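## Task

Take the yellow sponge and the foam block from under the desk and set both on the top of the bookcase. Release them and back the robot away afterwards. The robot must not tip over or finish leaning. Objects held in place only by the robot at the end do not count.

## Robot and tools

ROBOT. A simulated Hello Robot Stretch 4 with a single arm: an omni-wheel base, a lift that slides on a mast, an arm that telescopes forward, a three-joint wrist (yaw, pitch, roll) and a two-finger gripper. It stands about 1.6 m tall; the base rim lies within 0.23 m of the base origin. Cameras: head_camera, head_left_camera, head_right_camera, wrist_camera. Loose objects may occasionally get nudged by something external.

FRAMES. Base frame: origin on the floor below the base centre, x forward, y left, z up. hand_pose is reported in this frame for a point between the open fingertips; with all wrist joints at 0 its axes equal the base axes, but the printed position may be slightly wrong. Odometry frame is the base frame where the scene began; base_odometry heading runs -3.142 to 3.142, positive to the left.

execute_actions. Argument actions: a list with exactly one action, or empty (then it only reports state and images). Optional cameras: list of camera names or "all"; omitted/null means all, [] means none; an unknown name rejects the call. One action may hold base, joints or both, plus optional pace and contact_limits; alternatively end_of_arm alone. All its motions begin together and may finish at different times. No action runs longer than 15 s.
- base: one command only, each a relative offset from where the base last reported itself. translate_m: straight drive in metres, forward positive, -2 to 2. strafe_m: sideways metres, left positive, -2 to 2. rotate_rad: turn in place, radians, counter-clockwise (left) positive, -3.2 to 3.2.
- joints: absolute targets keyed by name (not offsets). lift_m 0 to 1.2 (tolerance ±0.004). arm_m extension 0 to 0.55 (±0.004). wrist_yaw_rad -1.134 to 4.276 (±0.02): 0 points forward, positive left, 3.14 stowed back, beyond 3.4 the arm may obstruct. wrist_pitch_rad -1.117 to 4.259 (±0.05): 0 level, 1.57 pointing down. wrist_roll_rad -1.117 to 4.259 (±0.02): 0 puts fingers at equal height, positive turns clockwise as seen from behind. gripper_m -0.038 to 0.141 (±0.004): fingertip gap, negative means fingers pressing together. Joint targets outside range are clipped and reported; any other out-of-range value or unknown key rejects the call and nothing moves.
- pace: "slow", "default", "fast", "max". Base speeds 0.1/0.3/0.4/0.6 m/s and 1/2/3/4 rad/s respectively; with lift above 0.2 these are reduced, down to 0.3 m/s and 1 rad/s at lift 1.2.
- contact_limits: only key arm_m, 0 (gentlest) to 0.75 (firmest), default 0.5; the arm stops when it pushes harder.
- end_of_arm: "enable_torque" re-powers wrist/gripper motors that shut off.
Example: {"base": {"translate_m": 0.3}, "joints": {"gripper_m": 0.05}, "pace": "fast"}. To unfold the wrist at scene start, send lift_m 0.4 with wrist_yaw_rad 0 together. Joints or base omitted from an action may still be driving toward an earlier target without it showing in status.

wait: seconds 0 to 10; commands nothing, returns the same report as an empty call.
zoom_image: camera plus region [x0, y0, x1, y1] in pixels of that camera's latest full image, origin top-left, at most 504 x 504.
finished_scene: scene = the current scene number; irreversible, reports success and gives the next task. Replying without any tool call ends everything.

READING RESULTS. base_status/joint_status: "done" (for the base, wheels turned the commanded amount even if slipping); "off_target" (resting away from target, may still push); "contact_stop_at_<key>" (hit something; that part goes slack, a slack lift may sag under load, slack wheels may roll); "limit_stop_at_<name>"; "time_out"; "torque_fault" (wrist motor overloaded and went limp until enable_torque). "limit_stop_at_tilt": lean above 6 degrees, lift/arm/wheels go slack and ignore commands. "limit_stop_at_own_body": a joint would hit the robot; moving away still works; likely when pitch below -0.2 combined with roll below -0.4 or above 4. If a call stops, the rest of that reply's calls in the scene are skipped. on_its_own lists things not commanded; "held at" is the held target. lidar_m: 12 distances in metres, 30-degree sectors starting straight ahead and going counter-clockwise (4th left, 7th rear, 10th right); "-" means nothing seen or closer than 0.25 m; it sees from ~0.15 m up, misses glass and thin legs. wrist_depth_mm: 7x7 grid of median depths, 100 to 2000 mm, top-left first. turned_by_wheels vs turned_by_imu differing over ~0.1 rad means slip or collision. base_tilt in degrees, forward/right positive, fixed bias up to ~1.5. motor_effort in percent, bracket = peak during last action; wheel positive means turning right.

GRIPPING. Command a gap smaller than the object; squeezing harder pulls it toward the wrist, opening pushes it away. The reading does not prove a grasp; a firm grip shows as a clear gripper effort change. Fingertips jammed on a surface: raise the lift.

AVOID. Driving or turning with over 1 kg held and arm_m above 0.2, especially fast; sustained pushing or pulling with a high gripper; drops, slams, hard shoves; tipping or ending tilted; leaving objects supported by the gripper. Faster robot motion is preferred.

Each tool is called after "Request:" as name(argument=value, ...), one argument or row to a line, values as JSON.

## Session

Request:
execute_actions(
  actions=[],
)

Scene clock: 0.00 s.
base_odometry: x=+0.000 y=+0.000 heading=+0.000 (m, m, rad; odometry frame)
turned_by_wheels: +0.000 (rad since the last result)
turned_by_imu: +0.000 (rad since the last result)
base_tilt: forward=-0.1 right=-0.6 (deg)
lidar_m: 2.29 1.70 1.70 1.71 1.57 1.59 1.41 1.31 1.33 1.85 1.69 1.70
base_status: not commanded
joint_positions: lift_m=+0.251 arm_m=+0.003 wrist_yaw_rad=+3.147 wrist_pitch_rad=+0.013 wrist_roll_rad=+0.001 gripper_m=+0.057
joint_status: not commanded
motor_effort: lift_m=+18 arm_m=-1 wrist_yaw_rad=+1 wrist_pitch_rad=-6 wrist_roll_rad=+0 gripper_m=-3 wheel_0=+0 wheel_1=-1 wheel_2=+0 (%)
hand_pose: x=-0.1155 y=+0.0858 z=+0.4254 quat_wxyz=(-0.003, -0.007, +0.000, +1.000) (m; base frame)
wrist_depth_mm: - 140 263 - - - - / - 116 146 - - - - / - 122 155 - - - 1397 / 140 140 219 - - - 1397 / 1397 1537 1808 - - - 1397 / 1229 1336 198 1708 215 1808 1430 / 1042 976 1078 137 1078 1160 1205
pictures: head_camera, head_left_camera, head_right_camera, wrist_camera
Images, in order (width x height): head_camera 420x560, head_left_camera 420x672, head_right_camera 420x672, wrist_camera 616x392.

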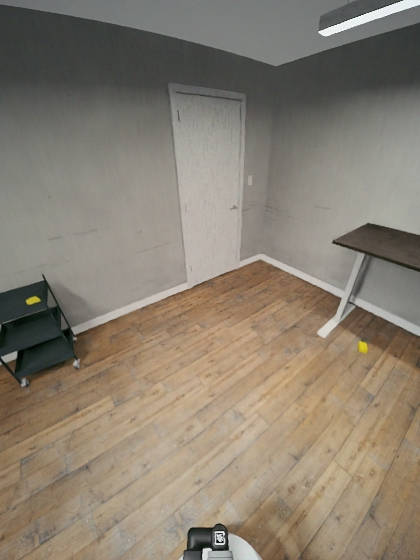

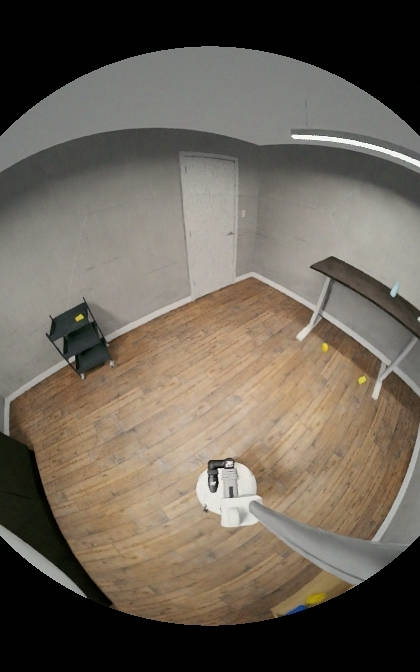

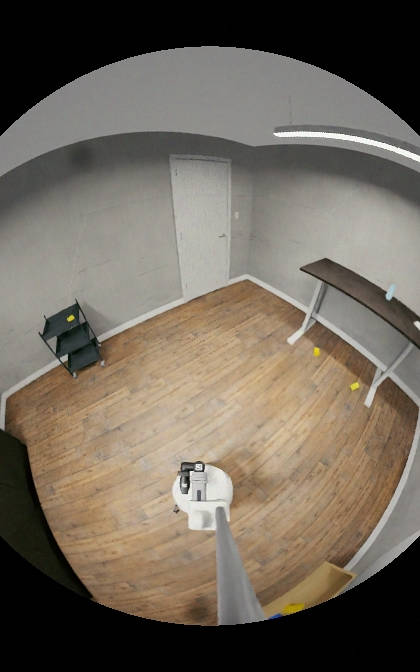

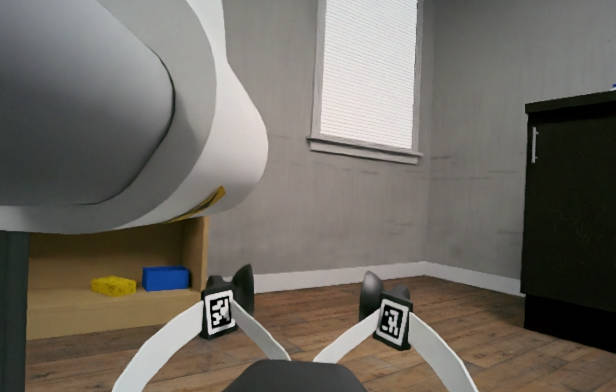

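Request:
execute_actions(
  actions=[
    {"base":{"rotate_rad":-0.95},"joints":{"lift_m":0.4,"wrist_yaw_rad":0,"gripper_m":0.14,"wrist_pitch_rad":0.7}},
  ],
  cameras=[],
)

Request:
execute_actions(
  actions=[
    {"base":{"translate_m":0.8},"joints":{"lift_m":0.3}},
  ],
)

Scene clock: 5.60 s.
base_odometry: x=+0.000 y=+0.000 heading=-0.950 (m, m, rad; odometry frame)
turned_by_wheels: -0.950 (rad since the last result)
turned_by_imu: -0.945 (rad since the last result)
base_tilt: forward=-0.1 right=-0.4 (deg)
lidar_m: 1.67 1.73 2.22 1.70 1.73 1.64 1.58 1.65 1.39 1.31 1.66 1.75
base_status: done
joint_positions: lift_m=+0.400 arm_m=+0.003 wrist_yaw_rad=+0.000 wrist_pitch_rad=+0.702 wrist_roll_rad=+0.001 gripper_m=+0.140
joint_status: all done
motor_effort: lift_m=+22(24) arm_m=-1(1) wrist_yaw_rad=+0(4) wrist_pitch_rad=-5(4) wrist_roll_rad=+0(0) gripper_m=-1(2) wheel_0=+1(6) wheel_1=+1(6) wheel_2=+0(8) (%)
hand_pose: x=+0.3938 y=-0.0873 z=+0.3916 quat_wxyz=(+0.939, +0.000, +0.344, +0.000) (m; base frame)
wrist_depth_mm: 1808 1756 1863 1921 1863 - - / 1336 1366 1366 1397 1397 1430 1464 / 1060 1078 1078 1098 1098 1138 1138 / 878 891 891 904 917 917 946 / 750 768 768 778 778 788 788 / 661 213 668 668 676 211 683 / 580 574 591 136 597 585 603
pictures: none
No camera images: the call's "cameras" was empty. Leave "cameras" out to get every camera's image.

Scene clock: 9.73 s.
base_odometry: x=+0.466 y=-0.651 heading=-0.949 (m, m, rad; odometry frame)
turned_by_wheels: +0.000 (rad since the last result)
turned_by_imu: -0.002 (rad since the last result)
base_tilt: forward=-0.1 right=-0.5 (deg)
lidar_m: 0.86 0.88 2.21 2.11 1.96 2.52 2.41 1.88 1.45 1.59 1.64 0.93
base_status: done
joint_positions: lift_m=+0.300 arm_m=+0.003 wrist_yaw_rad=+0.000 wrist_pitch_rad=+0.702 wrist_roll_rad=+0.001 gripper_m=+0.140
joint_status: all done
motor_effort: lift_m=+15(19) arm_m=-1(1) wrist_yaw_rad=+1(1) wrist_pitch_rad=-4(3) wrist_roll_rad=+0(1) gripper_m=+1(0) wheel_0=+2(6) wheel_1=+2(6) wheel_2=+2(9) (%)
hand_pose: x=+0.3938 y=-0.0874 z=+0.2922 quat_wxyz=(+0.939, +0.000, +0.344, +0.000) (m; base frame)
wrist_depth_mm: 1336 1336 1366 1336 1366 1308 1308 / 1008 1118 1138 1160 1182 1098 1229 / 891 891 904 917 917 917 917 / 723 741 741 750 759 759 778 / 627 634 640 647 647 654 654 / 549 213 554 559 564 211 569 / 484 477 488 136 496 488 500
pictures: head_camera, head_left_camera, head_right_camera, wrist_camera
Images, in order (width x height): head_camera 420x560, head_left_camera 420x672, head_right_camera 420x672, wrist_camera 616x392.

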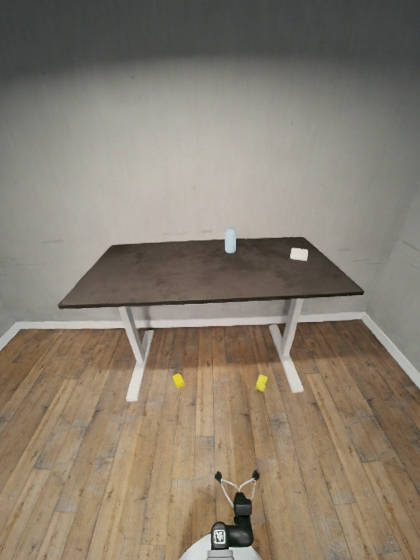

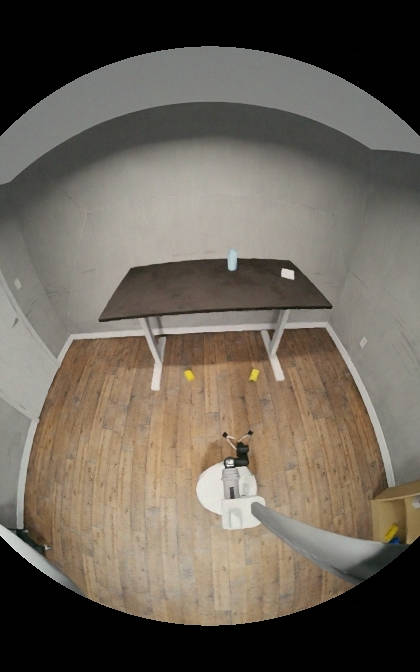

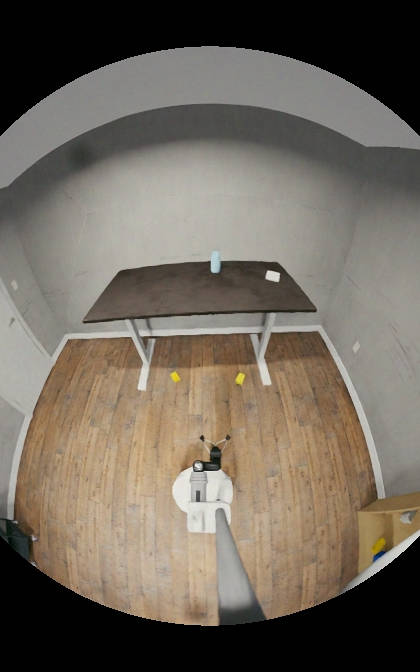

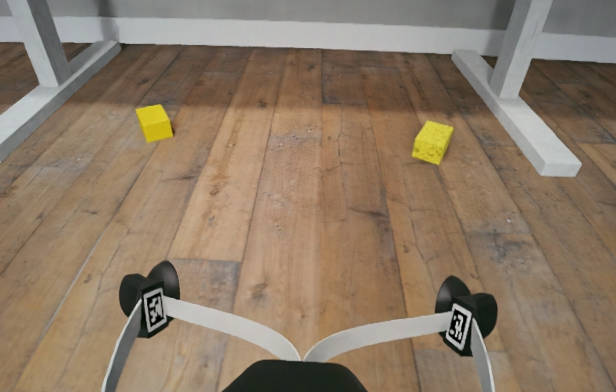

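Request:
execute_actions(
  actions=[
    {"base":{"strafe_m":0.35},"joints":{"lift_m":0.12,"arm_m":0.35}},
  ],
  cameras=["wrist_camera"],
)

Scene clock: 19.50 s.
base_odometry: x=+0.750 y=-0.447 heading=-0.949 (m, m, rad; odometry frame)
turned_by_wheels: +0.000 (rad since the last result)
turned_by_imu: +0.002 (rad since the last result)
base_tilt: forward=-0.1 right=-0.5 (deg)
lidar_m: 0.86 0.90 1.84 1.77 1.69 1.90 2.42 2.53 1.78 1.93 1.30 0.92
base_status: done
joint_positions: lift_m=+0.120 arm_m=+0.349 wrist_yaw_rad=+0.000 wrist_pitch_rad=+0.702 wrist_roll_rad=+0.001 gripper_m=+0.140
joint_status: all done
motor_effort: lift_m=+14(14) arm_m=+4(4) wrist_yaw_rad=+0(2) wrist_pitch_rad=-6(5) wrist_roll_rad=+1(0) gripper_m=-1(0) wheel_0=+0(9) wheel_1=-1(10) wheel_2=+1(3) (%)
hand_pose: x=+0.7405 y=-0.0874 z=+0.1123 quat_wxyz=(+0.939, +0.000, +0.344, +0.000) (m; base frame)
wrist_depth_mm: 891 798 960 991 991 976 976 / 668 654 715 715 732 741 759 / 508 559 564 525 574 580 591 / 442 462 466 469 473 480 480 / 392 394 397 402 404 404 407 / 342 213 345 349 351 211 355 / 303 298 307 136 309 304 312
pictures: wrist_camera
Images, in order (width x height): wrist_camera 616x392.

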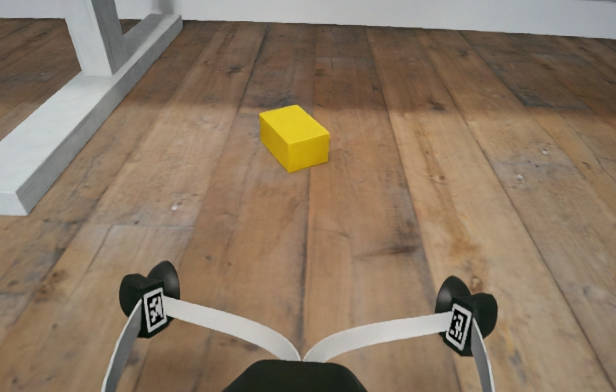

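Request:
execute_actions(
  actions=[
    {"base":{"strafe_m":-0.10},"joints":{"wrist_yaw_rad":0.5,"lift_m":0.11}},
  ],
  cameras=[],
)

Request:
execute_actions(
  actions=[
    {"base":{"translate_m":0.09},"joints":{"arm_m":0.53}},
  ],
  cameras=["wrist_camera"],
)

Scene clock: 31.50 s.
base_odometry: x=+0.669 y=-0.505 heading=-0.949 (m, m, rad; odometry frame)
turned_by_wheels: +0.000 (rad since the last result)
turned_by_imu: +0.002 (rad since the last result)
base_tilt: forward=-0.1 right=-0.5 (deg)
lidar_m: 0.85 0.91 1.94 1.88 1.76 2.03 2.40 2.52 1.69 1.84 1.30 0.92
base_status: done
joint_positions: lift_m=+0.110 arm_m=+0.349 wrist_yaw_rad=+0.500 wrist_pitch_rad=+0.702 wrist_roll_rad=+0.001 gripper_m=+0.140
joint_status: all done
motor_effort: lift_m=+14(10) arm_m=+4(4) wrist_yaw_rad=+1(6) wrist_pitch_rad=-6(6) wrist_roll_rad=+0(0) gripper_m=+1(2) wheel_0=+0(8) wheel_1=+0(7) wheel_2=+1(2) (%)
hand_pose: x=+0.7555 y=+0.0288 z=+0.1023 quat_wxyz=(+0.910, -0.085, +0.333, +0.232) (m; base frame)
wrist_depth_mm: 931 931 946 778 946 904 842 / 676 683 621 683 707 715 732 / 539 517 530 549 508 564 569 / 445 449 452 455 455 462 466 / 377 382 384 389 389 394 394 / 330 213 336 338 340 211 342 / 293 289 296 136 300 294 301
pictures: none
No camera images: the call's "cameras" was empty. Leave "cameras" out to get every camera's image.

Scene clock: 33.13 s.
base_odometry: x=+0.721 y=-0.578 heading=-0.949 (m, m, rad; odometry frame)
turned_by_wheels: +0.000 (rad since the last result)
turned_by_imu: +0.001 (rad since the last result)
base_tilt: forward=+0.0 right=-0.6 (deg)
lidar_m: 0.76 0.81 1.92 1.87 1.84 2.04 2.50 2.58 1.70 1.84 1.16 0.82
base_status: done
joint_positions: lift_m=+0.110 arm_m=+0.529 wrist_yaw_rad=+0.500 wrist_pitch_rad=+0.702 wrist_roll_rad=+0.001 gripper_m=+0.140
joint_status: all done
motor_effort: lift_m=+14(14) arm_m=+4(9) wrist_yaw_rad=+1(1) wrist_pitch_rad=-3(6) wrist_roll_rad=+0(0) gripper_m=+0(0) wheel_0=+2(6) wheel_1=+1(5) wheel_2=+3(7) (%)
hand_pose: x=+0.9354 y=+0.0289 z=+0.1023 quat_wxyz=(+0.910, -0.085, +0.333, +0.232) (m; base frame)
wrist_depth_mm: 917 473 878 831 759 691 640 / 683 615 609 691 707 699 661 / 535 496 539 549 554 559 569 / 402 442 452 455 459 462 466 / 377 382 384 389 389 392 392 / 329 213 336 286 338 211 342 / 291 287 296 136 293 293 300
pictures: wrist_camera
Images, in order (width x height): wrist_camera 616x392.

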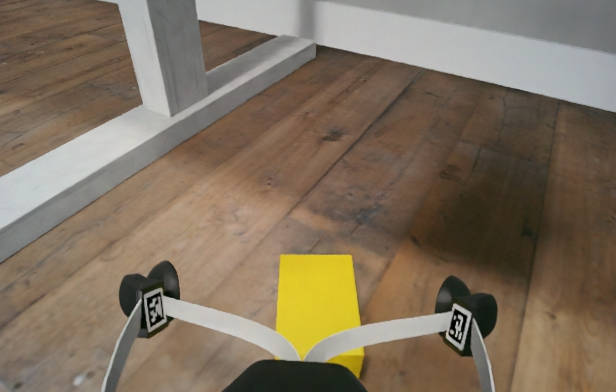

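Request:
execute_actions(
  actions=[
    {"base":{"strafe_m":0.015},"joints":{"arm_m":0.55,"gripper_m":0.12}},
  ],
  cameras=[],
)

Request:
execute_actions(
  actions=[
    {"base":{"translate_m":0.025},"joints":{"lift_m":0.037},"pace":"slow"},
  ],
  cameras=["wrist_camera"],
)

Scene clock: 42.70 s.
base_odometry: x=+0.734 y=-0.569 heading=-0.949 (m, m, rad; odometry frame)
turned_by_wheels: +0.000 (rad since the last result)
turned_by_imu: +0.002 (rad since the last result)
base_tilt: forward=+0.0 right=-0.5 (deg)
lidar_m: 0.77 0.77 1.94 1.86 1.80 2.01 2.52 2.59 1.71 1.86 1.18 0.83
base_status: done
joint_positions: lift_m=+0.110 arm_m=+0.549 wrist_yaw_rad=+0.500 wrist_pitch_rad=+0.702 wrist_roll_rad=+0.001 gripper_m=+0.120
joint_status: all done
motor_effort: lift_m=+14(14) arm_m=+4(3) wrist_yaw_rad=+1(2) wrist_pitch_rad=-6(4) wrist_roll_rad=+0(0) gripper_m=-1(1) wheel_0=+1(6) wheel_1=+1(11) wheel_2=+0(2) (%)
hand_pose: x=+0.9554 y=+0.0289 z=+0.1023 quat_wxyz=(+0.910, -0.085, +0.333, +0.232) (m; base frame)
wrist_depth_mm: 931 445 878 820 741 668 627 / 676 500 609 683 707 683 647 / 539 484 521 549 554 564 569 / 399 433 449 452 459 462 466 / 368 382 384 387 389 392 394 / 329 315 317 287 294 332 342 / 291 289 296 142 293 294 301
pictures: none
No camera images: the call's "cameras" was empty. Leave "cameras" out to get every camera's image.

Scene clock: 44.20 s.
base_odometry: x=+0.748 y=-0.590 heading=-0.948 (m, m, rad; odometry frame)
turned_by_wheels: +0.000 (rad since the last result)
turned_by_imu: +0.001 (rad since the last result)
base_tilt: forward=+0.0 right=-0.4 (deg)
lidar_m: 0.75 0.75 1.90 1.84 1.81 2.01 2.51 2.63 1.73 1.85 1.12 0.80
base_status: done
joint_positions: lift_m=+0.037 arm_m=+0.549 wrist_yaw_rad=+0.500 wrist_pitch_rad=+0.702 wrist_roll_rad=+0.001 gripper_m=+0.120
joint_status: all done
motor_effort: lift_m=+13(11) arm_m=+4(4) wrist_yaw_rad=-1(0) wrist_pitch_rad=-4(5) wrist_roll_rad=+0(0) gripper_m=+0(0) wheel_0=+2(3) wheel_1=+2(4) wheel_2=-1(5) (%)
hand_pose: x=+0.9554 y=+0.0289 z=+0.0294 quat_wxyz=(+0.910, -0.085, +0.333, +0.232) (m; base frame)
wrist_depth_mm: 691 427 597 668 683 640 591 / 508 436 492 525 530 535 549 / 368 402 407 413 415 421 427 / 332 334 338 342 342 345 349 / 283 285 287 230 293 294 296 / 247 236 211 200 213 249 256 / 219 216 217 142 219 220 225
pictures: wrist_camera
Images, in order (width x height): wrist_camera 616x392.

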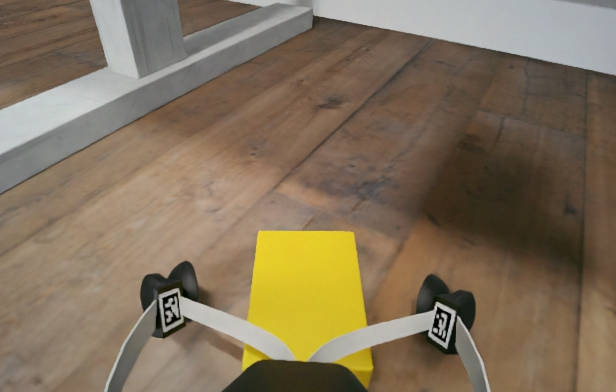

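Good. Width ~0.055.

Request:
execute_actions(
  actions=[
    {"joints":{"gripper_m":0.0}},
  ],
  cameras=[],
)

Request:
execute_actions(
  actions=[
    {"joints":{"lift_m":0.15,"arm_m":0.05}},
  ],
  cameras=["wrist_camera"],
)

Request:
execute_actions(
  actions=[
    {"base":{"rotate_rad":-1.6},"joints":{"lift_m":0.4,"wrist_yaw_rad":0,"wrist_pitch_rad":0.4}},
  ],
)

Scene clock: 53.37 s.
base_odometry: x=+0.748 y=-0.590 heading=-0.949 (m, m, rad; odometry frame)
turned_by_wheels: +0.000 (rad since the last result)
turned_by_imu: +0.002 (rad since the last result)
base_tilt: forward=+0.0 right=-0.5 (deg)
lidar_m: 0.73 0.77 1.91 1.84 1.82 2.02 2.53 2.64 1.73 1.85 1.12 0.79
base_status: not commanded
joint_positions: lift_m=+0.037 arm_m=+0.549 wrist_yaw_rad=+0.500 wrist_pitch_rad=+0.702 wrist_roll_rad=+0.001 gripper_m=+0.001
joint_status: all done
motor_effort: lift_m=+13(14) arm_m=+4(4) wrist_yaw_rad=+0(1) wrist_pitch_rad=-4(6) wrist_roll_rad=+1(1) gripper_m=-21(25) wheel_0=+2(3) wheel_1=+3(2) wheel_2=-1(1) (%)
hand_pose: x=+0.9554 y=+0.0289 z=+0.0293 quat_wxyz=(+0.910, -0.085, +0.333, +0.232) (m; base frame)
wrist_depth_mm: 691 427 597 668 683 640 591 / 508 439 492 521 525 539 544 / 366 399 407 413 413 421 427 / 330 334 336 340 342 345 347 / 283 285 286 215 291 294 294 / 246 248 185 187 193 255 256 / 218 211 212 169 181 160 225
pictures: none
No camera images: the call's "cameras" was empty. Leave "cameras" out to get every camera's image.

Scene clock: 55.90 s.
base_odometry: x=+0.748 y=-0.590 heading=-0.949 (m, m, rad; odometry frame)
turned_by_wheels: +0.000 (rad since the last result)
turned_by_imu: +0.001 (rad since the last result)
base_tilt: forward=-0.1 right=-0.5 (deg)
lidar_m: 0.73 0.78 1.93 1.84 1.84 2.01 2.52 2.64 1.73 1.87 1.13 0.78
base_status: not commanded
joint_positions: lift_m=+0.150 arm_m=+0.051 wrist_yaw_rad=+0.500 wrist_pitch_rad=+0.702 wrist_roll_rad=+0.001 gripper_m=+0.001
joint_status: all done
motor_effort: lift_m=+22(23) arm_m=-4(8) wrist_yaw_rad=+1(1) wrist_pitch_rad=-5(7) wrist_roll_rad=+0(0) gripper_m=-22(21) wheel_0=+2(2) wheel_1=+2(2) wheel_2=-2(1) (%)
hand_pose: x=+0.4568 y=+0.0289 z=+0.1415 quat_wxyz=(+0.910, -0.085, +0.333, +0.232) (m; base frame)
wrist_depth_mm: 1060 1060 1078 946 1060 1042 976 / 778 778 788 741 798 820 831 / 609 615 621 627 634 640 647 / 504 508 512 517 525 525 530 / 433 433 439 215 445 445 449 / 375 377 186 187 193 387 392 / 334 322 322 169 181 160 347
pictures: wrist_camera
Images, in order (width x height): wrist_camera 616x392.

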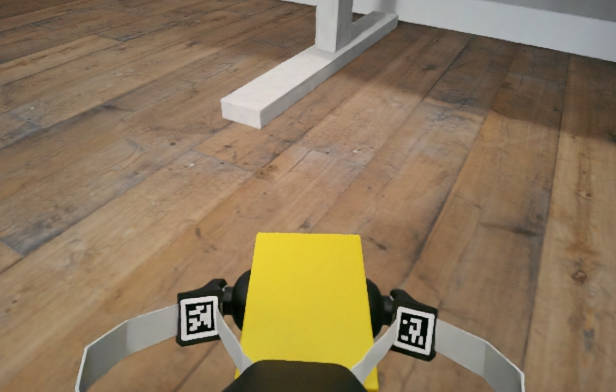

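Scene clock: 58.00 s.
base_odometry: x=+0.748 y=-0.590 heading=-2.548 (m, m, rad; odometry frame)
turned_by_wheels: -1.600 (rad since the last result)
turned_by_imu: -1.594 (rad since the last result)
base_tilt: forward=-0.1 right=-0.4 (deg)
lidar_m: 1.85 1.20 0.79 0.74 0.76 1.93 1.84 1.85 1.96 2.52 2.58 1.72
base_status: done
joint_positions: lift_m=+0.400 arm_m=+0.051 wrist_yaw_rad=+0.000 wrist_pitch_rad=+0.403 wrist_roll_rad=+0.001 gripper_m=+0.001
joint_status: all done
motor_effort: lift_m=+22(22) arm_m=-4(4) wrist_yaw_rad=+2(6) wrist_pitch_rad=-7(11) wrist_roll_rad=+0(0) gripper_m=-22(22) wheel_0=+3(7) wheel_1=+1(9) wheel_2=-1(7) (%)
hand_pose: x=+0.4871 y=-0.0874 z=+0.4648 quat_wxyz=(+0.980, +0.000, +0.200, +0.000) (m; base frame)
wrist_depth_mm: 1430 1430 1430 1464 1464 1430 1397 / 1499 1499 1499 1499 1499 1366 1499 / 1537 1576 1576 1576 1618 1537 1576 / 1464 1499 1537 1576 1618 1430 1397 / 1098 1118 1138 215 1182 1205 1229 / 891 904 185 187 194 946 960 / 741 707 715 169 181 160 809
pictures: head_camera, head_left_camera, head_right_camera, wrist_camera
Images, in order (width x height): head_camera 420x560, head_left_camera 420x672, head_right_camera 420x672, wrist_camera 616x392.

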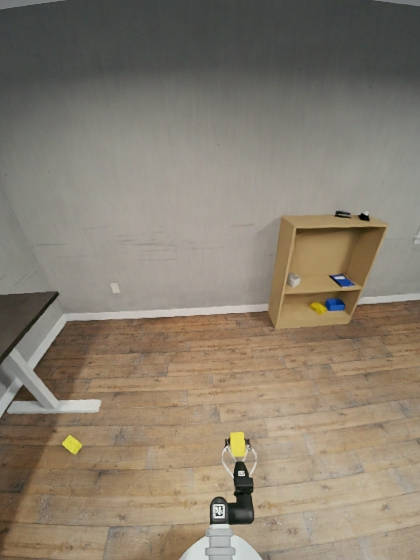

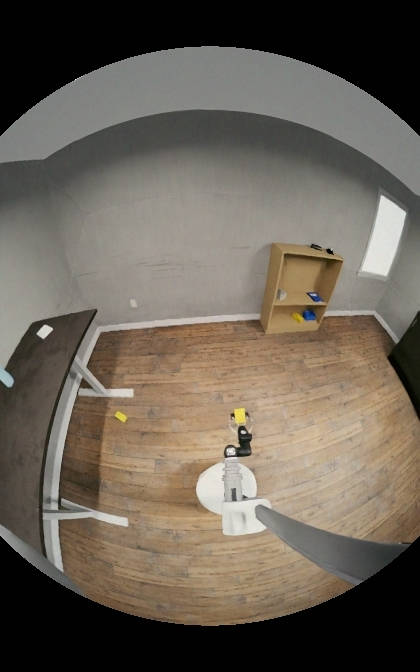

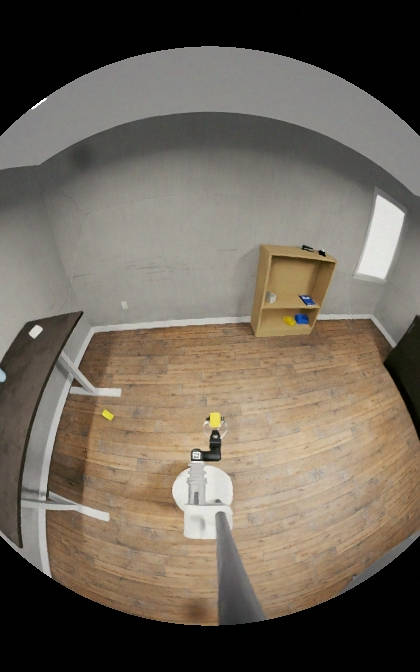

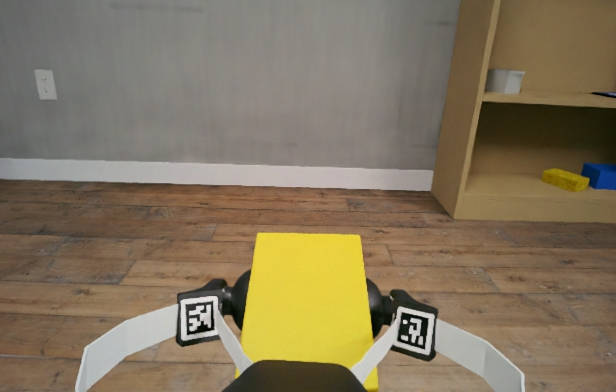

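Request:
execute_actions(
  actions=[
    {"base":{"strafe_m":-0.72},"joints":{"lift_m":1.1}},
  ],
  cameras=[],
)

Request:
execute_actions(
  actions=[
    {"base":{"translate_m":0.7}},
  ],
)

Scene clock: 70.40 s.
base_odometry: x=+0.346 y=+0.007 heading=-2.548 (m, m, rad; odometry frame)
turned_by_wheels: +0.000 (rad since the last result)
turned_by_imu: +0.003 (rad since the last result)
base_tilt: forward=+0.0 right=-0.5 (deg)
lidar_m: 1.60 1.95 1.57 1.46 1.50 1.94 1.83 1.45 1.91 1.77 1.84 1.69
base_status: done
joint_positions: lift_m=+1.100 arm_m=+0.051 wrist_yaw_rad=+0.000 wrist_pitch_rad=+0.403 wrist_roll_rad=+0.001 gripper_m=+0.001
joint_status: all done
motor_effort: lift_m=+22(19) arm_m=-4(4) wrist_yaw_rad=+0(1) wrist_pitch_rad=-8(8) wrist_roll_rad=+0(0) gripper_m=-22(22) wheel_0=+1(9) wheel_1=+0(10) wheel_2=+0(0) (%)
hand_pose: x=+0.4871 y=-0.0874 z=+1.1648 quat_wxyz=(+0.980, +0.000, +0.200, +0.000) (m; base frame)
wrist_depth_mm: 1430 1464 1464 1464 1464 1464 1464 / 1499 1499 1499 1499 1537 1537 1537 / 1576 1618 1618 1576 1576 1618 1661 / 1708 1708 1708 1708 1661 1661 1708 / 1808 1808 1756 215 1661 1808 1863 / 1863 1863 185 187 193 1921 1921 / 1576 1499 1499 169 181 160 1661
pictures: none
No camera images: the call's "cameras" was empty. Leave "cameras" out to get every camera's image.

Scene clock: 74.20 s.
base_odometry: x=-0.235 y=-0.384 heading=-2.548 (m, m, rad; odometry frame)
turned_by_wheels: +0.000 (rad since the last result)
turned_by_imu: -0.001 (rad since the last result)
base_tilt: forward=+0.0 right=-0.5 (deg)
lidar_m: 0.87 1.22 1.63 1.49 1.56 2.65 2.14 2.15 1.87 1.74 1.80 0.92
base_status: done
joint_positions: lift_m=+1.100 arm_m=+0.051 wrist_yaw_rad=+0.000 wrist_pitch_rad=+0.403 wrist_roll_rad=+0.001 gripper_m=+0.001
joint_status: not commanded
motor_effort: lift_m=+22(22) arm_m=-4(4) wrist_yaw_rad=+0(0) wrist_pitch_rad=-8(7) wrist_roll_rad=+0(0) gripper_m=-22(23) wheel_0=+1(5) wheel_1=+0(4) wheel_2=+2(8) (%)
hand_pose: x=+0.4870 y=-0.0874 z=+1.1649 quat_wxyz=(+0.980, +0.000, +0.200, +0.000) (m; base frame)
wrist_depth_mm: 820 831 831 831 831 842 842 / 866 878 878 891 878 891 891 / 917 917 917 904 917 917 931 / 960 976 732 741 768 778 741 / 1025 1025 960 215 1008 1025 842 / 1098 1078 185 187 194 1078 866 / 1160 1182 831 169 181 160 931
pictures: head_camera, head_left_camera, head_right_camera, wrist_camera
Images, in order (width x height): head_camera 420x560, head_left_camera 420x672, head_right_camera 420x672, wrist_camera 616x392.

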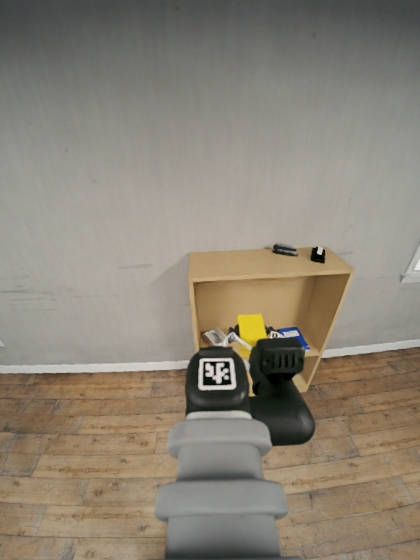

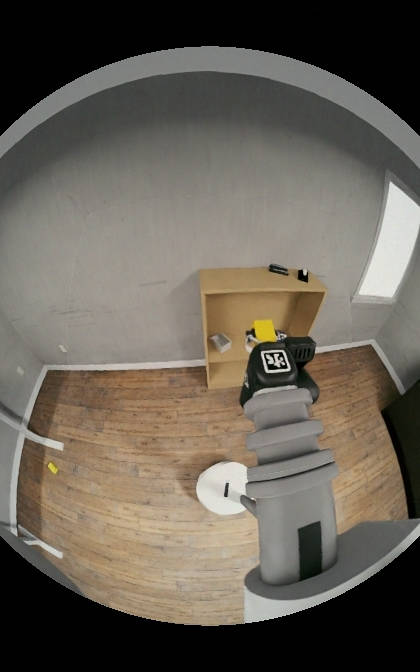

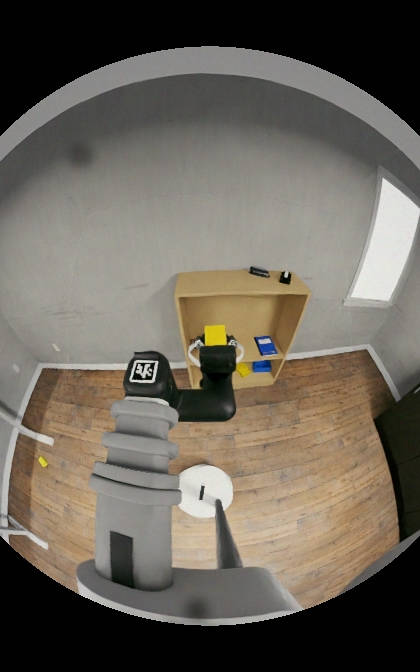

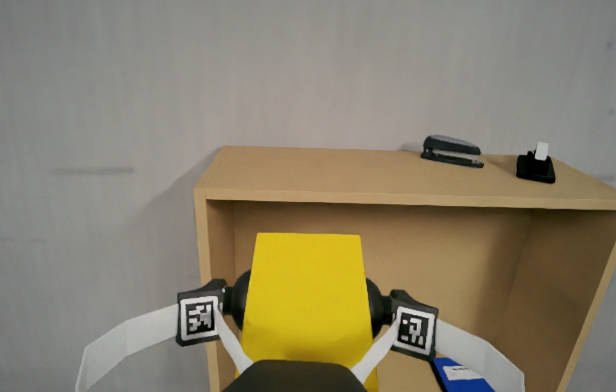

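Request:
execute_actions(
  actions=[
    {"base":{"strafe_m":0.10}},
  ],
  cameras=[],
)

Request:
execute_actions(
  actions=[
    {"base":{"translate_m":0.11},"joints":{"arm_m":0.5}},
  ],
  cameras=[],
)

Request:
execute_actions(
  actions=[
    {"joints":{"lift_m":1.035},"pace":"slow"},
  ],
  cameras=["wrist_camera","head_right_camera"],
)

Scene clock: 83.77 s.
base_odometry: x=-0.179 y=-0.467 heading=-2.548 (m, m, rad; odometry frame)
turned_by_wheels: +0.000 (rad since the last result)
turned_by_imu: +0.002 (rad since the last result)
base_tilt: forward=-0.1 right=-0.5 (deg)
lidar_m: 0.89 1.21 1.62 1.40 1.45 2.68 2.45 2.18 1.99 1.85 1.81 0.94
base_status: done
joint_positions: lift_m=+1.100 arm_m=+0.051 wrist_yaw_rad=+0.000 wrist_pitch_rad=+0.403 wrist_roll_rad=+0.001 gripper_m=+0.001
joint_status: not commanded
motor_effort: lift_m=+22(22) arm_m=-4(4) wrist_yaw_rad=+1(1) wrist_pitch_rad=-8(7) wrist_roll_rad=+1(0) gripper_m=-23(23) wheel_0=+0(9) wheel_1=+0(12) wheel_2=+0(2) (%)
hand_pose: x=+0.4870 y=-0.0874 z=+1.1649 quat_wxyz=(+0.980, +0.000, +0.200, +0.000) (m; base frame)
wrist_depth_mm: 820 820 831 831 842 831 842 / 854 878 866 866 878 878 878 / 891 917 917 904 917 904 931 / 976 960 976 750 768 732 741 / 1025 1042 1008 215 991 1008 960 / 1078 1078 186 187 193 1060 976 / 1138 1182 1160 169 181 160 991
pictures: none
No camera images: the call's "cameras" was empty. Leave "cameras" out to get every camera's image.

Scene clock: 86.17 s.
base_odometry: x=-0.270 y=-0.529 heading=-2.548 (m, m, rad; odometry frame)
turned_by_wheels: +0.000 (rad since the last result)
turned_by_imu: +0.000 (rad since the last result)
base_tilt: forward=-0.1 right=-0.4 (deg)
lidar_m: 0.77 1.10 1.47 1.41 1.43 2.81 2.45 2.28 1.99 1.85 1.61 0.83
base_status: done
joint_positions: lift_m=+1.100 arm_m=+0.499 wrist_yaw_rad=+0.000 wrist_pitch_rad=+0.402 wrist_roll_rad=+0.001 gripper_m=+0.001
joint_status: all done
motor_effort: lift_m=+22(22) arm_m=+4(5) wrist_yaw_rad=+0(2) wrist_pitch_rad=-8(7) wrist_roll_rad=+0(0) gripper_m=-22(23) wheel_0=+0(7) wheel_1=+1(5) wheel_2=+0(9) (%)
hand_pose: x=+0.9356 y=-0.0874 z=+1.1649 quat_wxyz=(+0.980, +0.000, +0.200, +0.000) (m; base frame)
wrist_depth_mm: 320 324 327 327 327 329 334 / 338 342 342 343 345 347 347 / 357 359 362 364 366 366 368 / 379 382 384 384 387 387 389 / 402 404 402 215 410 413 415 / 430 427 185 187 194 387 389 / 452 455 289 169 181 160 325
pictures: none
No camera images: the call's "cameras" was empty. Leave "cameras" out to get every camera's image.

Scene clock: 87.60 s.
base_odometry: x=-0.270 y=-0.529 heading=-2.548 (m, m, rad; odometry frame)
turned_by_wheels: +0.000 (rad since the last result)
turned_by_imu: +0.001 (rad since the last result)
base_tilt: forward=-0.1 right=-0.6 (deg)
lidar_m: 0.76 1.12 1.48 1.41 1.43 2.76 2.44 2.28 1.95 1.84 1.61 0.82
base_status: not commanded
joint_positions: lift_m=+1.035 arm_m=+0.499 wrist_yaw_rad=+0.000 wrist_pitch_rad=+0.402 wrist_roll_rad=+0.001 gripper_m=+0.001
joint_status: all done
motor_effort: lift_m=+14(15) arm_m=+4(4) wrist_yaw_rad=+0(1) wrist_pitch_rad=-8(7) wrist_roll_rad=+0(0) gripper_m=-22(24) wheel_0=+0(0) wheel_1=+1(1) wheel_2=+1(1) (%)
hand_pose: x=+0.9356 y=-0.0874 z=+1.1006 quat_wxyz=(+0.980, +0.000, +0.200, +0.000) (m; base frame)
wrist_depth_mm: 322 324 324 327 329 329 332 / 338 342 343 345 347 345 347 / 357 359 362 364 364 366 368 / 377 379 382 384 387 387 389 / 402 404 342 215 353 359 366 / 427 418 185 187 193 285 286 / 455 211 212 169 181 160 235
pictures: head_right_camera, wrist_camera
Images, in order (width x height): head_right_camera 420x672, wrist_camera 616x392.

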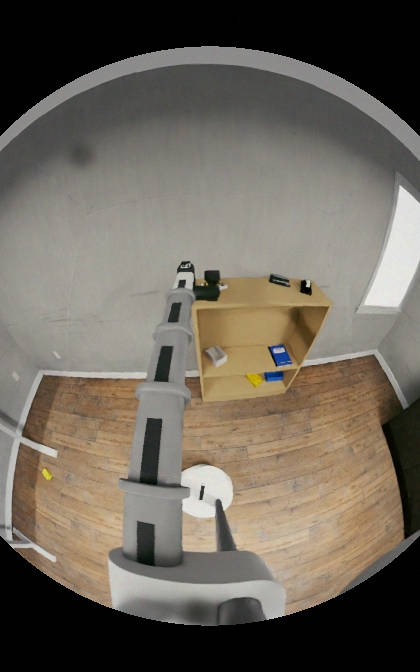

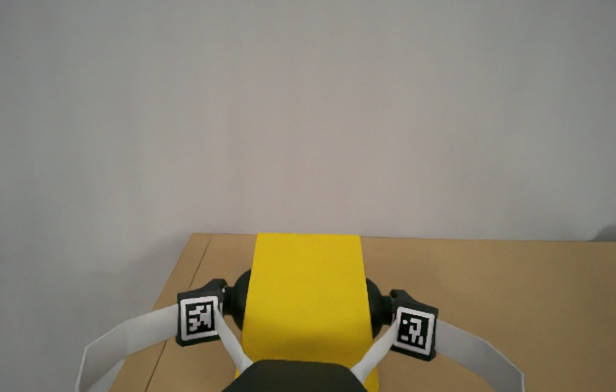

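Request:
execute_actions(
  actions=[
    {"joints":{"lift_m":1.02},"pace":"slow"},
  ],
  cameras=[],
)

Scene clock: 93.67 s.
base_odometry: x=-0.270 y=-0.529 heading=-2.548 (m, m, rad; odometry frame)
turned_by_wheels: +0.000 (rad since the last result)
turned_by_imu: +0.001 (rad since the last result)
base_tilt: forward=+0.0 right=-0.6 (deg)
lidar_m: 0.78 1.10 1.47 1.42 1.46 2.77 2.41 2.28 1.97 1.84 1.64 0.81
base_status: not commanded
joint_positions: lift_m=+1.021 arm_m=+0.499 wrist_yaw_rad=+0.001 wrist_pitch_rad=+0.393 wrist_roll_rad=+0.001 gripper_m=+0.001
joint_status: all done
motor_effort: lift_m=+10(15) arm_m=+3(4) wrist_yaw_rad=-1(2) wrist_pitch_rad=+19(20) wrist_roll_rad=+0(0) gripper_m=-21(21) wheel_0=+0(0) wheel_1=+1(1) wheel_2=+1(1) (%)
hand_pose: x=+0.9368 y=-0.0873 z=+1.0884 quat_wxyz=(+0.981, +0.000, +0.195, +0.000) (m; base frame)
wrist_depth_mm: 322 324 325 327 327 330 332 / 338 340 342 343 343 347 347 / 357 357 362 362 364 364 366 / 377 377 379 382 382 384 389 / 397 399 332 216 343 349 355 / 424 413 185 185 191 273 276 / 445 200 208 165 181 160 224
pictures: none
No camera images: the call's "cameras" was empty. Leave "cameras" out to get every camera's image.

Request:
execute_actions(
  actions=[
    {"joints":{"gripper_m":0.11,"lift_m":1.03},"pace":"slow"},
  ],
  cameras=[],
)

Request:
execute_actions(
  actions=[
    {"joints":{"lift_m":1.1}},
  ],
  cameras=[],
)

Request:
execute_actions(
  actions=[
    {"base":{"translate_m":-0.3},"joints":{"arm_m":0.01}},
  ],
  cameras=["wrist_camera","head_left_camera"],
)

Scene clock: 105.87 s.
base_odometry: x=-0.270 y=-0.529 heading=-2.548 (m, m, rad; odometry frame)
turned_by_wheels: +0.000 (rad since the last result)
turned_by_imu: +0.003 (rad since the last result)
base_tilt: forward=-0.2 right=-0.5 (deg)
lidar_m: 0.78 1.09 1.45 1.43 1.44 2.77 2.44 2.28 1.98 1.83 1.60 0.84
base_status: not commanded
joint_positions: lift_m=+1.030 arm_m=+0.499 wrist_yaw_rad=+0.000 wrist_pitch_rad=+0.402 wrist_roll_rad=+0.001 gripper_m=+0.110
joint_status: all done
motor_effort: lift_m=+22(26) arm_m=+3(3) wrist_yaw_rad=+1(0) wrist_pitch_rad=-6(20) wrist_roll_rad=+1(0) gripper_m=+0(23) wheel_0=+1(0) wheel_1=+1(1) wheel_2=+1(1) (%)
hand_pose: x=+0.9357 y=-0.0874 z=+1.0949 quat_wxyz=(+0.980, +0.000, +0.200, +0.000) (m; base frame)
wrist_depth_mm: 322 322 325 325 329 329 332 / 340 340 342 343 345 347 347 / 357 359 359 364 362 366 368 / 377 379 382 384 384 387 387 / 402 402 332 251 343 349 353 / 427 421 213 200 212 264 278 / 459 217 213 140 217 219 229
pictures: none
No camera images: the call's "cameras" was empty. Leave "cameras" out to get every camera's image.

Scene clock: 107.13 s.
base_odometry: x=-0.270 y=-0.529 heading=-2.548 (m, m, rad; odometry frame)
turned_by_wheels: +0.000 (rad since the last result)
turned_by_imu: +0.000 (rad since the last result)
base_tilt: forward=-0.1 right=-0.6 (deg)
lidar_m: 0.75 1.10 1.47 1.42 1.47 2.77 2.44 2.27 1.96 1.83 1.62 0.82
base_status: not commanded
joint_positions: lift_m=+1.100 arm_m=+0.499 wrist_yaw_rad=+0.000 wrist_pitch_rad=+0.402 wrist_roll_rad=+0.001 gripper_m=+0.110
joint_status: all done
motor_effort: lift_m=+22(21) arm_m=+3(3) wrist_yaw_rad=+1(0) wrist_pitch_rad=-6(6) wrist_roll_rad=+0(0) gripper_m=-2(2) wheel_0=+0(0) wheel_1=+1(1) wheel_2=+1(1) (%)
hand_pose: x=+0.9357 y=-0.0874 z=+1.1649 quat_wxyz=(+0.980, +0.000, +0.200, +0.000) (m; base frame)
wrist_depth_mm: 322 324 325 325 329 329 334 / 338 342 342 343 345 347 349 / 357 359 362 362 364 366 366 / 377 379 382 384 387 389 389 / 402 404 402 407 410 413 413 / 427 424 343 377 221 373 389 / 459 449 307 140 304 306 325
pictures: none
No camera images: the call's "cameras" was empty. Leave "cameras" out to get every camera's image.

Scene clock: 109.63 s.
base_odometry: x=-0.021 y=-0.361 heading=-2.548 (m, m, rad; odometry frame)
turned_by_wheels: +0.000 (rad since the last result)
turned_by_imu: +0.002 (rad since the last result)
base_tilt: forward=-0.1 right=-0.6 (deg)
lidar_m: 1.06 1.41 1.51 1.40 1.45 2.49 2.34 2.00 1.99 1.86 2.03 1.13
base_status: done
joint_positions: lift_m=+1.100 arm_m=+0.011 wrist_yaw_rad=+0.000 wrist_pitch_rad=+0.402 wrist_roll_rad=+0.001 gripper_m=+0.110
joint_status: all done
motor_effort: lift_m=+21(22) arm_m=-4(3) wrist_yaw_rad=+2(2) wrist_pitch_rad=-5(7) wrist_roll_rad=+0(0) gripper_m=-1(1) wheel_0=+0(6) wheel_1=+0(6) wheel_2=-2(10) (%)
hand_pose: x=+0.4471 y=-0.0875 z=+1.1650 quat_wxyz=(+0.980, +0.000, +0.200, +0.000) (m; base frame)
wrist_depth_mm: 1008 1025 1025 1042 1042 1042 1042 / 1060 1078 1098 1098 1098 1118 1118 / 1138 1160 1160 946 1025 1025 1138 / 1205 1205 1205 1182 1182 1205 1025 / 1281 1281 1281 1255 1255 1255 1078 / 1366 1336 1336 1255 222 1255 1366 / 1430 1430 1430 140 1138 1118 1499
pictures: head_left_camera, wrist_camera
Images, in order (width x height): head_left_camera 420x672, wrist_camera 616x392.

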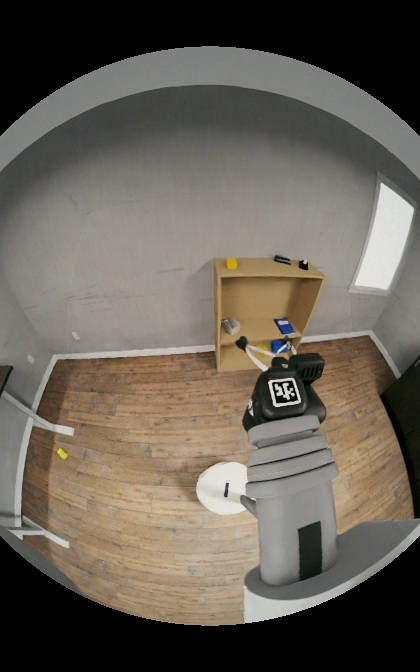

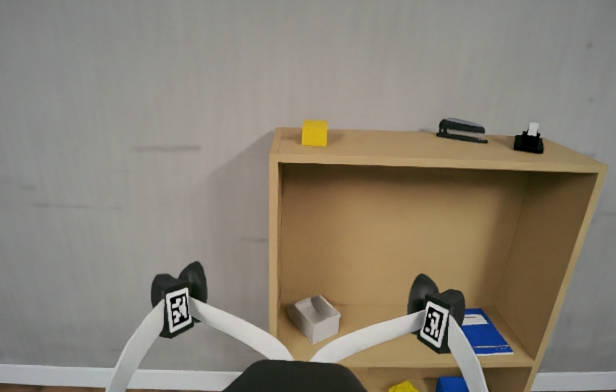

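Request:
execute_actions(
  actions=[
    {"base":{"rotate_rad":1.6},"joints":{"lift_m":0.3,"wrist_pitch_rad":0.7,"wrist_yaw_rad":-0.5,"gripper_m":0.13}},
  ],
  cameras=[],
)

Request:
execute_actions(
  actions=[
    {"base":{"translate_m":0.6},"joints":{"lift_m":0.12,"arm_m":0.3}},
  ],
  cameras=["wrist_camera","head_camera"],
)

Scene clock: 127.93 s.
base_odometry: x=-0.021 y=-0.361 heading=-0.948 (m, m, rad; odometry frame)
turned_by_wheels: +1.600 (rad since the last result)
turned_by_imu: +1.597 (rad since the last result)
base_tilt: forward=-0.1 right=-0.6 (deg)
lidar_m: 1.41 1.47 2.45 2.13 1.96 1.96 1.85 2.04 1.17 1.09 1.43 1.49
base_status: done
joint_positions: lift_m=+0.300 arm_m=+0.011 wrist_yaw_rad=-0.500 wrist_pitch_rad=+0.702 wrist_roll_rad=+0.001 gripper_m=+0.130
joint_status: all done
motor_effort: lift_m=+14(17) arm_m=-4(4) wrist_yaw_rad=+0(5) wrist_pitch_rad=-5(5) wrist_roll_rad=+1(0) gripper_m=-1(2) wheel_0=-2(6) wheel_1=-2(11) wheel_2=+0(6) (%)
hand_pose: x=+0.3331 y=-0.1823 z=+0.2923 quat_wxyz=(+0.910, +0.085, +0.333, -0.232) (m; base frame)
wrist_depth_mm: 1537 1499 1537 1576 1618 1366 1160 / 1118 1118 1138 1160 1160 1205 1160 / 891 891 891 904 917 931 946 / 732 741 741 759 768 768 768 / 621 634 634 647 647 654 661 / 544 215 539 564 564 539 569 / 484 480 492 145 496 488 500
pictures: none
No camera images: the call's "cameras" was empty. Leave "cameras" out to get every camera's image.

Scene clock: 131.43 s.
base_odometry: x=+0.329 y=-0.848 heading=-0.948 (m, m, rad; odometry frame)
turned_by_wheels: +0.000 (rad since the last result)
turned_by_imu: -0.001 (rad since the last result)
base_tilt: forward=+0.0 right=-0.5 (deg)
lidar_m: 0.80 0.82 1.13 2.33 2.19 2.59 2.48 1.62 1.28 1.37 1.45 0.84
base_status: done
joint_positions: lift_m=+0.120 arm_m=+0.299 wrist_yaw_rad=-0.500 wrist_pitch_rad=+0.702 wrist_roll_rad=+0.001 gripper_m=+0.130
joint_status: all done
motor_effort: lift_m=+14(17) arm_m=+4(2) wrist_yaw_rad=+0(2) wrist_pitch_rad=-5(6) wrist_roll_rad=+1(0) gripper_m=+0(0) wheel_0=+1(5) wheel_1=+0(6) wheel_2=+3(9) (%)
hand_pose: x=+0.6216 y=-0.1823 z=+0.1123 quat_wxyz=(+0.910, +0.085, +0.333, -0.232) (m; base frame)
wrist_depth_mm: 891 931 854 991 1008 1042 1042 / 699 707 699 654 741 750 768 / 549 492 559 544 554 585 591 / 459 449 469 469 477 477 484 / 389 394 399 399 404 407 410 / 340 214 340 349 351 336 355 / 303 301 307 145 310 304 317
pictures: head_camera, wrist_camera
Images, in order (width x height): head_camera 420x560, wrist_camera 616x392.

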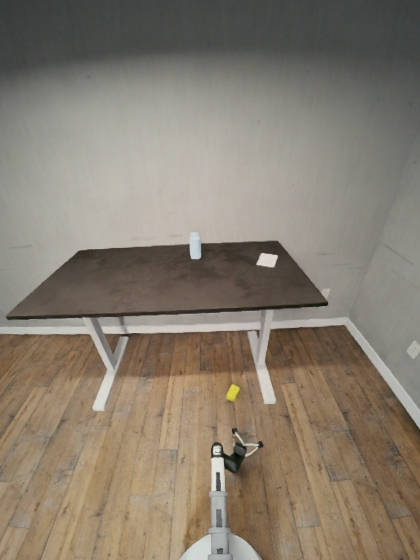

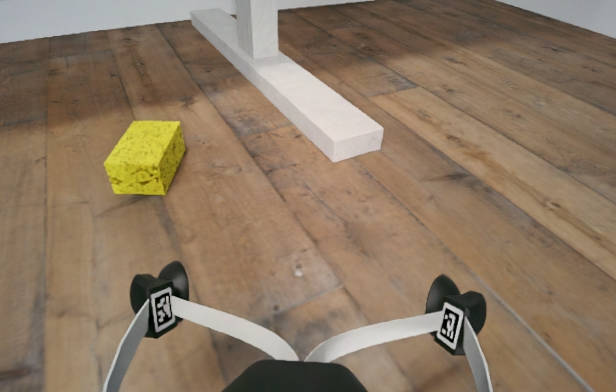

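Request:
execute_actions(
  actions=[
    {"base":{"strafe_m":0.025},"joints":{"arm_m":0.54}},
  ],
  cameras=[],
)

Request:
execute_actions(
  actions=[
    {"base":{"translate_m":0.09}},
  ],
  cameras=["wrist_camera"],
)

Scene clock: 139.97 s.
base_odometry: x=+0.349 y=-0.834 heading=-0.948 (m, m, rad; odometry frame)
turned_by_wheels: +0.000 (rad since the last result)
turned_by_imu: +0.002 (rad since the last result)
base_tilt: forward=+0.0 right=-0.4 (deg)
lidar_m: 0.80 0.82 1.12 2.32 2.14 2.61 2.48 1.62 1.31 1.39 1.43 0.84
base_status: done
joint_positions: lift_m=+0.120 arm_m=+0.539 wrist_yaw_rad=-0.500 wrist_pitch_rad=+0.702 wrist_roll_rad=+0.001 gripper_m=+0.130
joint_status: all done
motor_effort: lift_m=+14(14) arm_m=+4(4) wrist_yaw_rad=+0(0) wrist_pitch_rad=-5(3) wrist_roll_rad=+0(0) gripper_m=-1(1) wheel_0=+0(7) wheel_1=-1(8) wheel_2=+0(2) (%)
hand_pose: x=+0.8616 y=-0.1823 z=+0.1123 quat_wxyz=(+0.910, +0.085, +0.333, -0.232) (m; base frame)
wrist_depth_mm: 707 768 831 544 976 1042 1060 / 699 699 707 580 723 750 768 / 549 559 564 549 512 580 591 / 455 462 466 469 449 436 480 / 389 394 340 399 404 377 410 / 340 214 287 349 351 336 353 / 301 300 300 145 309 304 312
pictures: none
No camera images: the call's "cameras" was empty. Leave "cameras" out to get every camera's image.

Scene clock: 141.47 s.
base_odometry: x=+0.402 y=-0.907 heading=-0.948 (m, m, rad; odometry frame)
turned_by_wheels: +0.000 (rad since the last result)
turned_by_imu: +0.000 (rad since the last result)
base_tilt: forward=+0.0 right=-0.5 (deg)
lidar_m: 0.70 0.73 1.01 2.28 2.24 2.73 2.59 1.63 1.32 1.37 1.45 0.76
base_status: done
joint_positions: lift_m=+0.120 arm_m=+0.539 wrist_yaw_rad=-0.500 wrist_pitch_rad=+0.702 wrist_roll_rad=+0.001 gripper_m=+0.130
joint_status: not commanded
motor_effort: lift_m=+13(14) arm_m=+4(4) wrist_yaw_rad=+0(1) wrist_pitch_rad=-5(4) wrist_roll_rad=+0(0) gripper_m=+0(0) wheel_0=+0(4) wheel_1=+0(8) wheel_2=+2(9) (%)
hand_pose: x=+0.8617 y=-0.1823 z=+0.1123 quat_wxyz=(+0.910, +0.085, +0.333, -0.232) (m; base frame)
wrist_depth_mm: 647 691 759 831 433 1008 1060 / 661 699 707 634 477 741 759 / 549 559 559 549 496 585 591 / 459 462 466 469 442 439 480 / 389 394 397 402 404 370 373 / 340 214 294 342 349 327 320 / 301 300 291 145 310 304 304
pictures: wrist_camera
Images, in order (width x height): wrist_camera 616x392.

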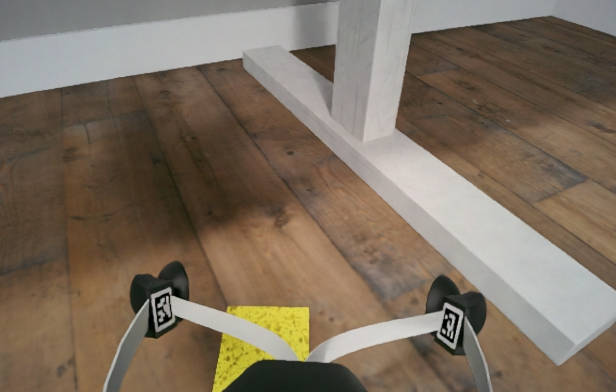

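Request:
execute_actions(
  actions=[
    {"base":{"strafe_m":0.027},"joints":{"arm_m":0.55,"gripper_m":0.115}},
  ],
  cameras=[],
)

Request:
execute_actions(
  actions=[
    {"joints":{"lift_m":0.037},"pace":"slow"},
  ],
  cameras=["wrist_camera"],
)

Scene clock: 148.53 s.
base_odometry: x=+0.424 y=-0.891 heading=-0.948 (m, m, rad; odometry frame)
turned_by_wheels: +0.000 (rad since the last result)
turned_by_imu: +0.002 (rad since the last result)
base_tilt: forward=+0.0 right=-0.5 (deg)
lidar_m: 0.70 0.73 0.97 2.27 2.23 2.70 2.57 1.69 1.38 1.42 1.47 0.74
base_status: done
joint_positions: lift_m=+0.120 arm_m=+0.549 wrist_yaw_rad=-0.500 wrist_pitch_rad=+0.702 wrist_roll_rad=+0.001 gripper_m=+0.115
joint_status: all done
motor_effort: lift_m=+14(14) arm_m=+4(2) wrist_yaw_rad=+0(1) wrist_pitch_rad=-4(5) wrist_roll_rad=+0(0) gripper_m=-1(1) wheel_0=+0(9) wheel_1=-1(10) wheel_2=+1(3) (%)
hand_pose: x=+0.8716 y=-0.1823 z=+0.1123 quat_wxyz=(+0.910, +0.085, +0.333, -0.232) (m; base frame)
wrist_depth_mm: 627 683 750 831 436 991 1060 / 654 699 715 661 484 741 759 / 554 559 564 564 512 585 591 / 459 462 466 469 455 424 484 / 389 392 399 402 404 382 362 / 340 334 329 296 342 345 330 / 303 298 307 141 307 304 312
pictures: none
No camera images: the call's "cameras" was empty. Leave "cameras" out to get every camera's image.

Scene clock: 150.10 s.
base_odometry: x=+0.424 y=-0.891 heading=-0.948 (m, m, rad; odometry frame)
turned_by_wheels: +0.000 (rad since the last result)
turned_by_imu: +0.001 (rad since the last result)
base_tilt: forward=+0.1 right=-0.4 (deg)
lidar_m: 0.70 0.71 1.01 2.29 2.21 2.70 2.58 1.67 1.36 1.42 1.47 0.76
base_status: not commanded
joint_positions: lift_m=+0.037 arm_m=+0.549 wrist_yaw_rad=-0.500 wrist_pitch_rad=+0.702 wrist_roll_rad=+0.001 gripper_m=+0.115
joint_status: all done
motor_effort: lift_m=+13(13) arm_m=+4(4) wrist_yaw_rad=+1(0) wrist_pitch_rad=-4(4) wrist_roll_rad=+1(0) gripper_m=-1(1) wheel_0=+1(1) wheel_1=-1(1) wheel_2=+1(1) (%)
hand_pose: x=+0.8716 y=-0.1823 z=+0.0293 quat_wxyz=(+0.910, +0.085, +0.333, -0.232) (m; base frame)
wrist_depth_mm: 621 654 699 627 436 759 778 / 504 508 517 517 452 539 554 / 399 404 407 413 410 370 373 / 330 334 338 340 343 336 309 / 282 286 287 230 293 296 296 / 246 242 206 201 213 250 256 / 219 216 217 141 220 221 227
pictures: wrist_camera
Images, in order (width x height): wrist_camera 616x392.

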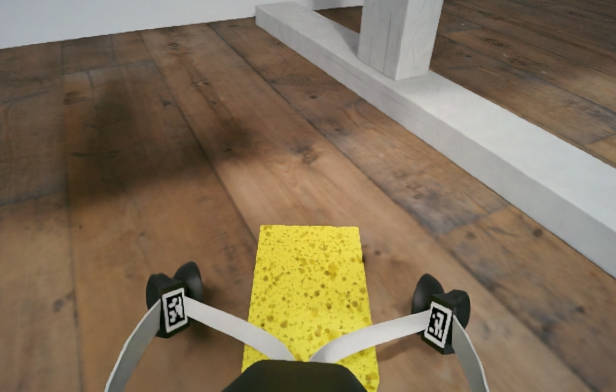

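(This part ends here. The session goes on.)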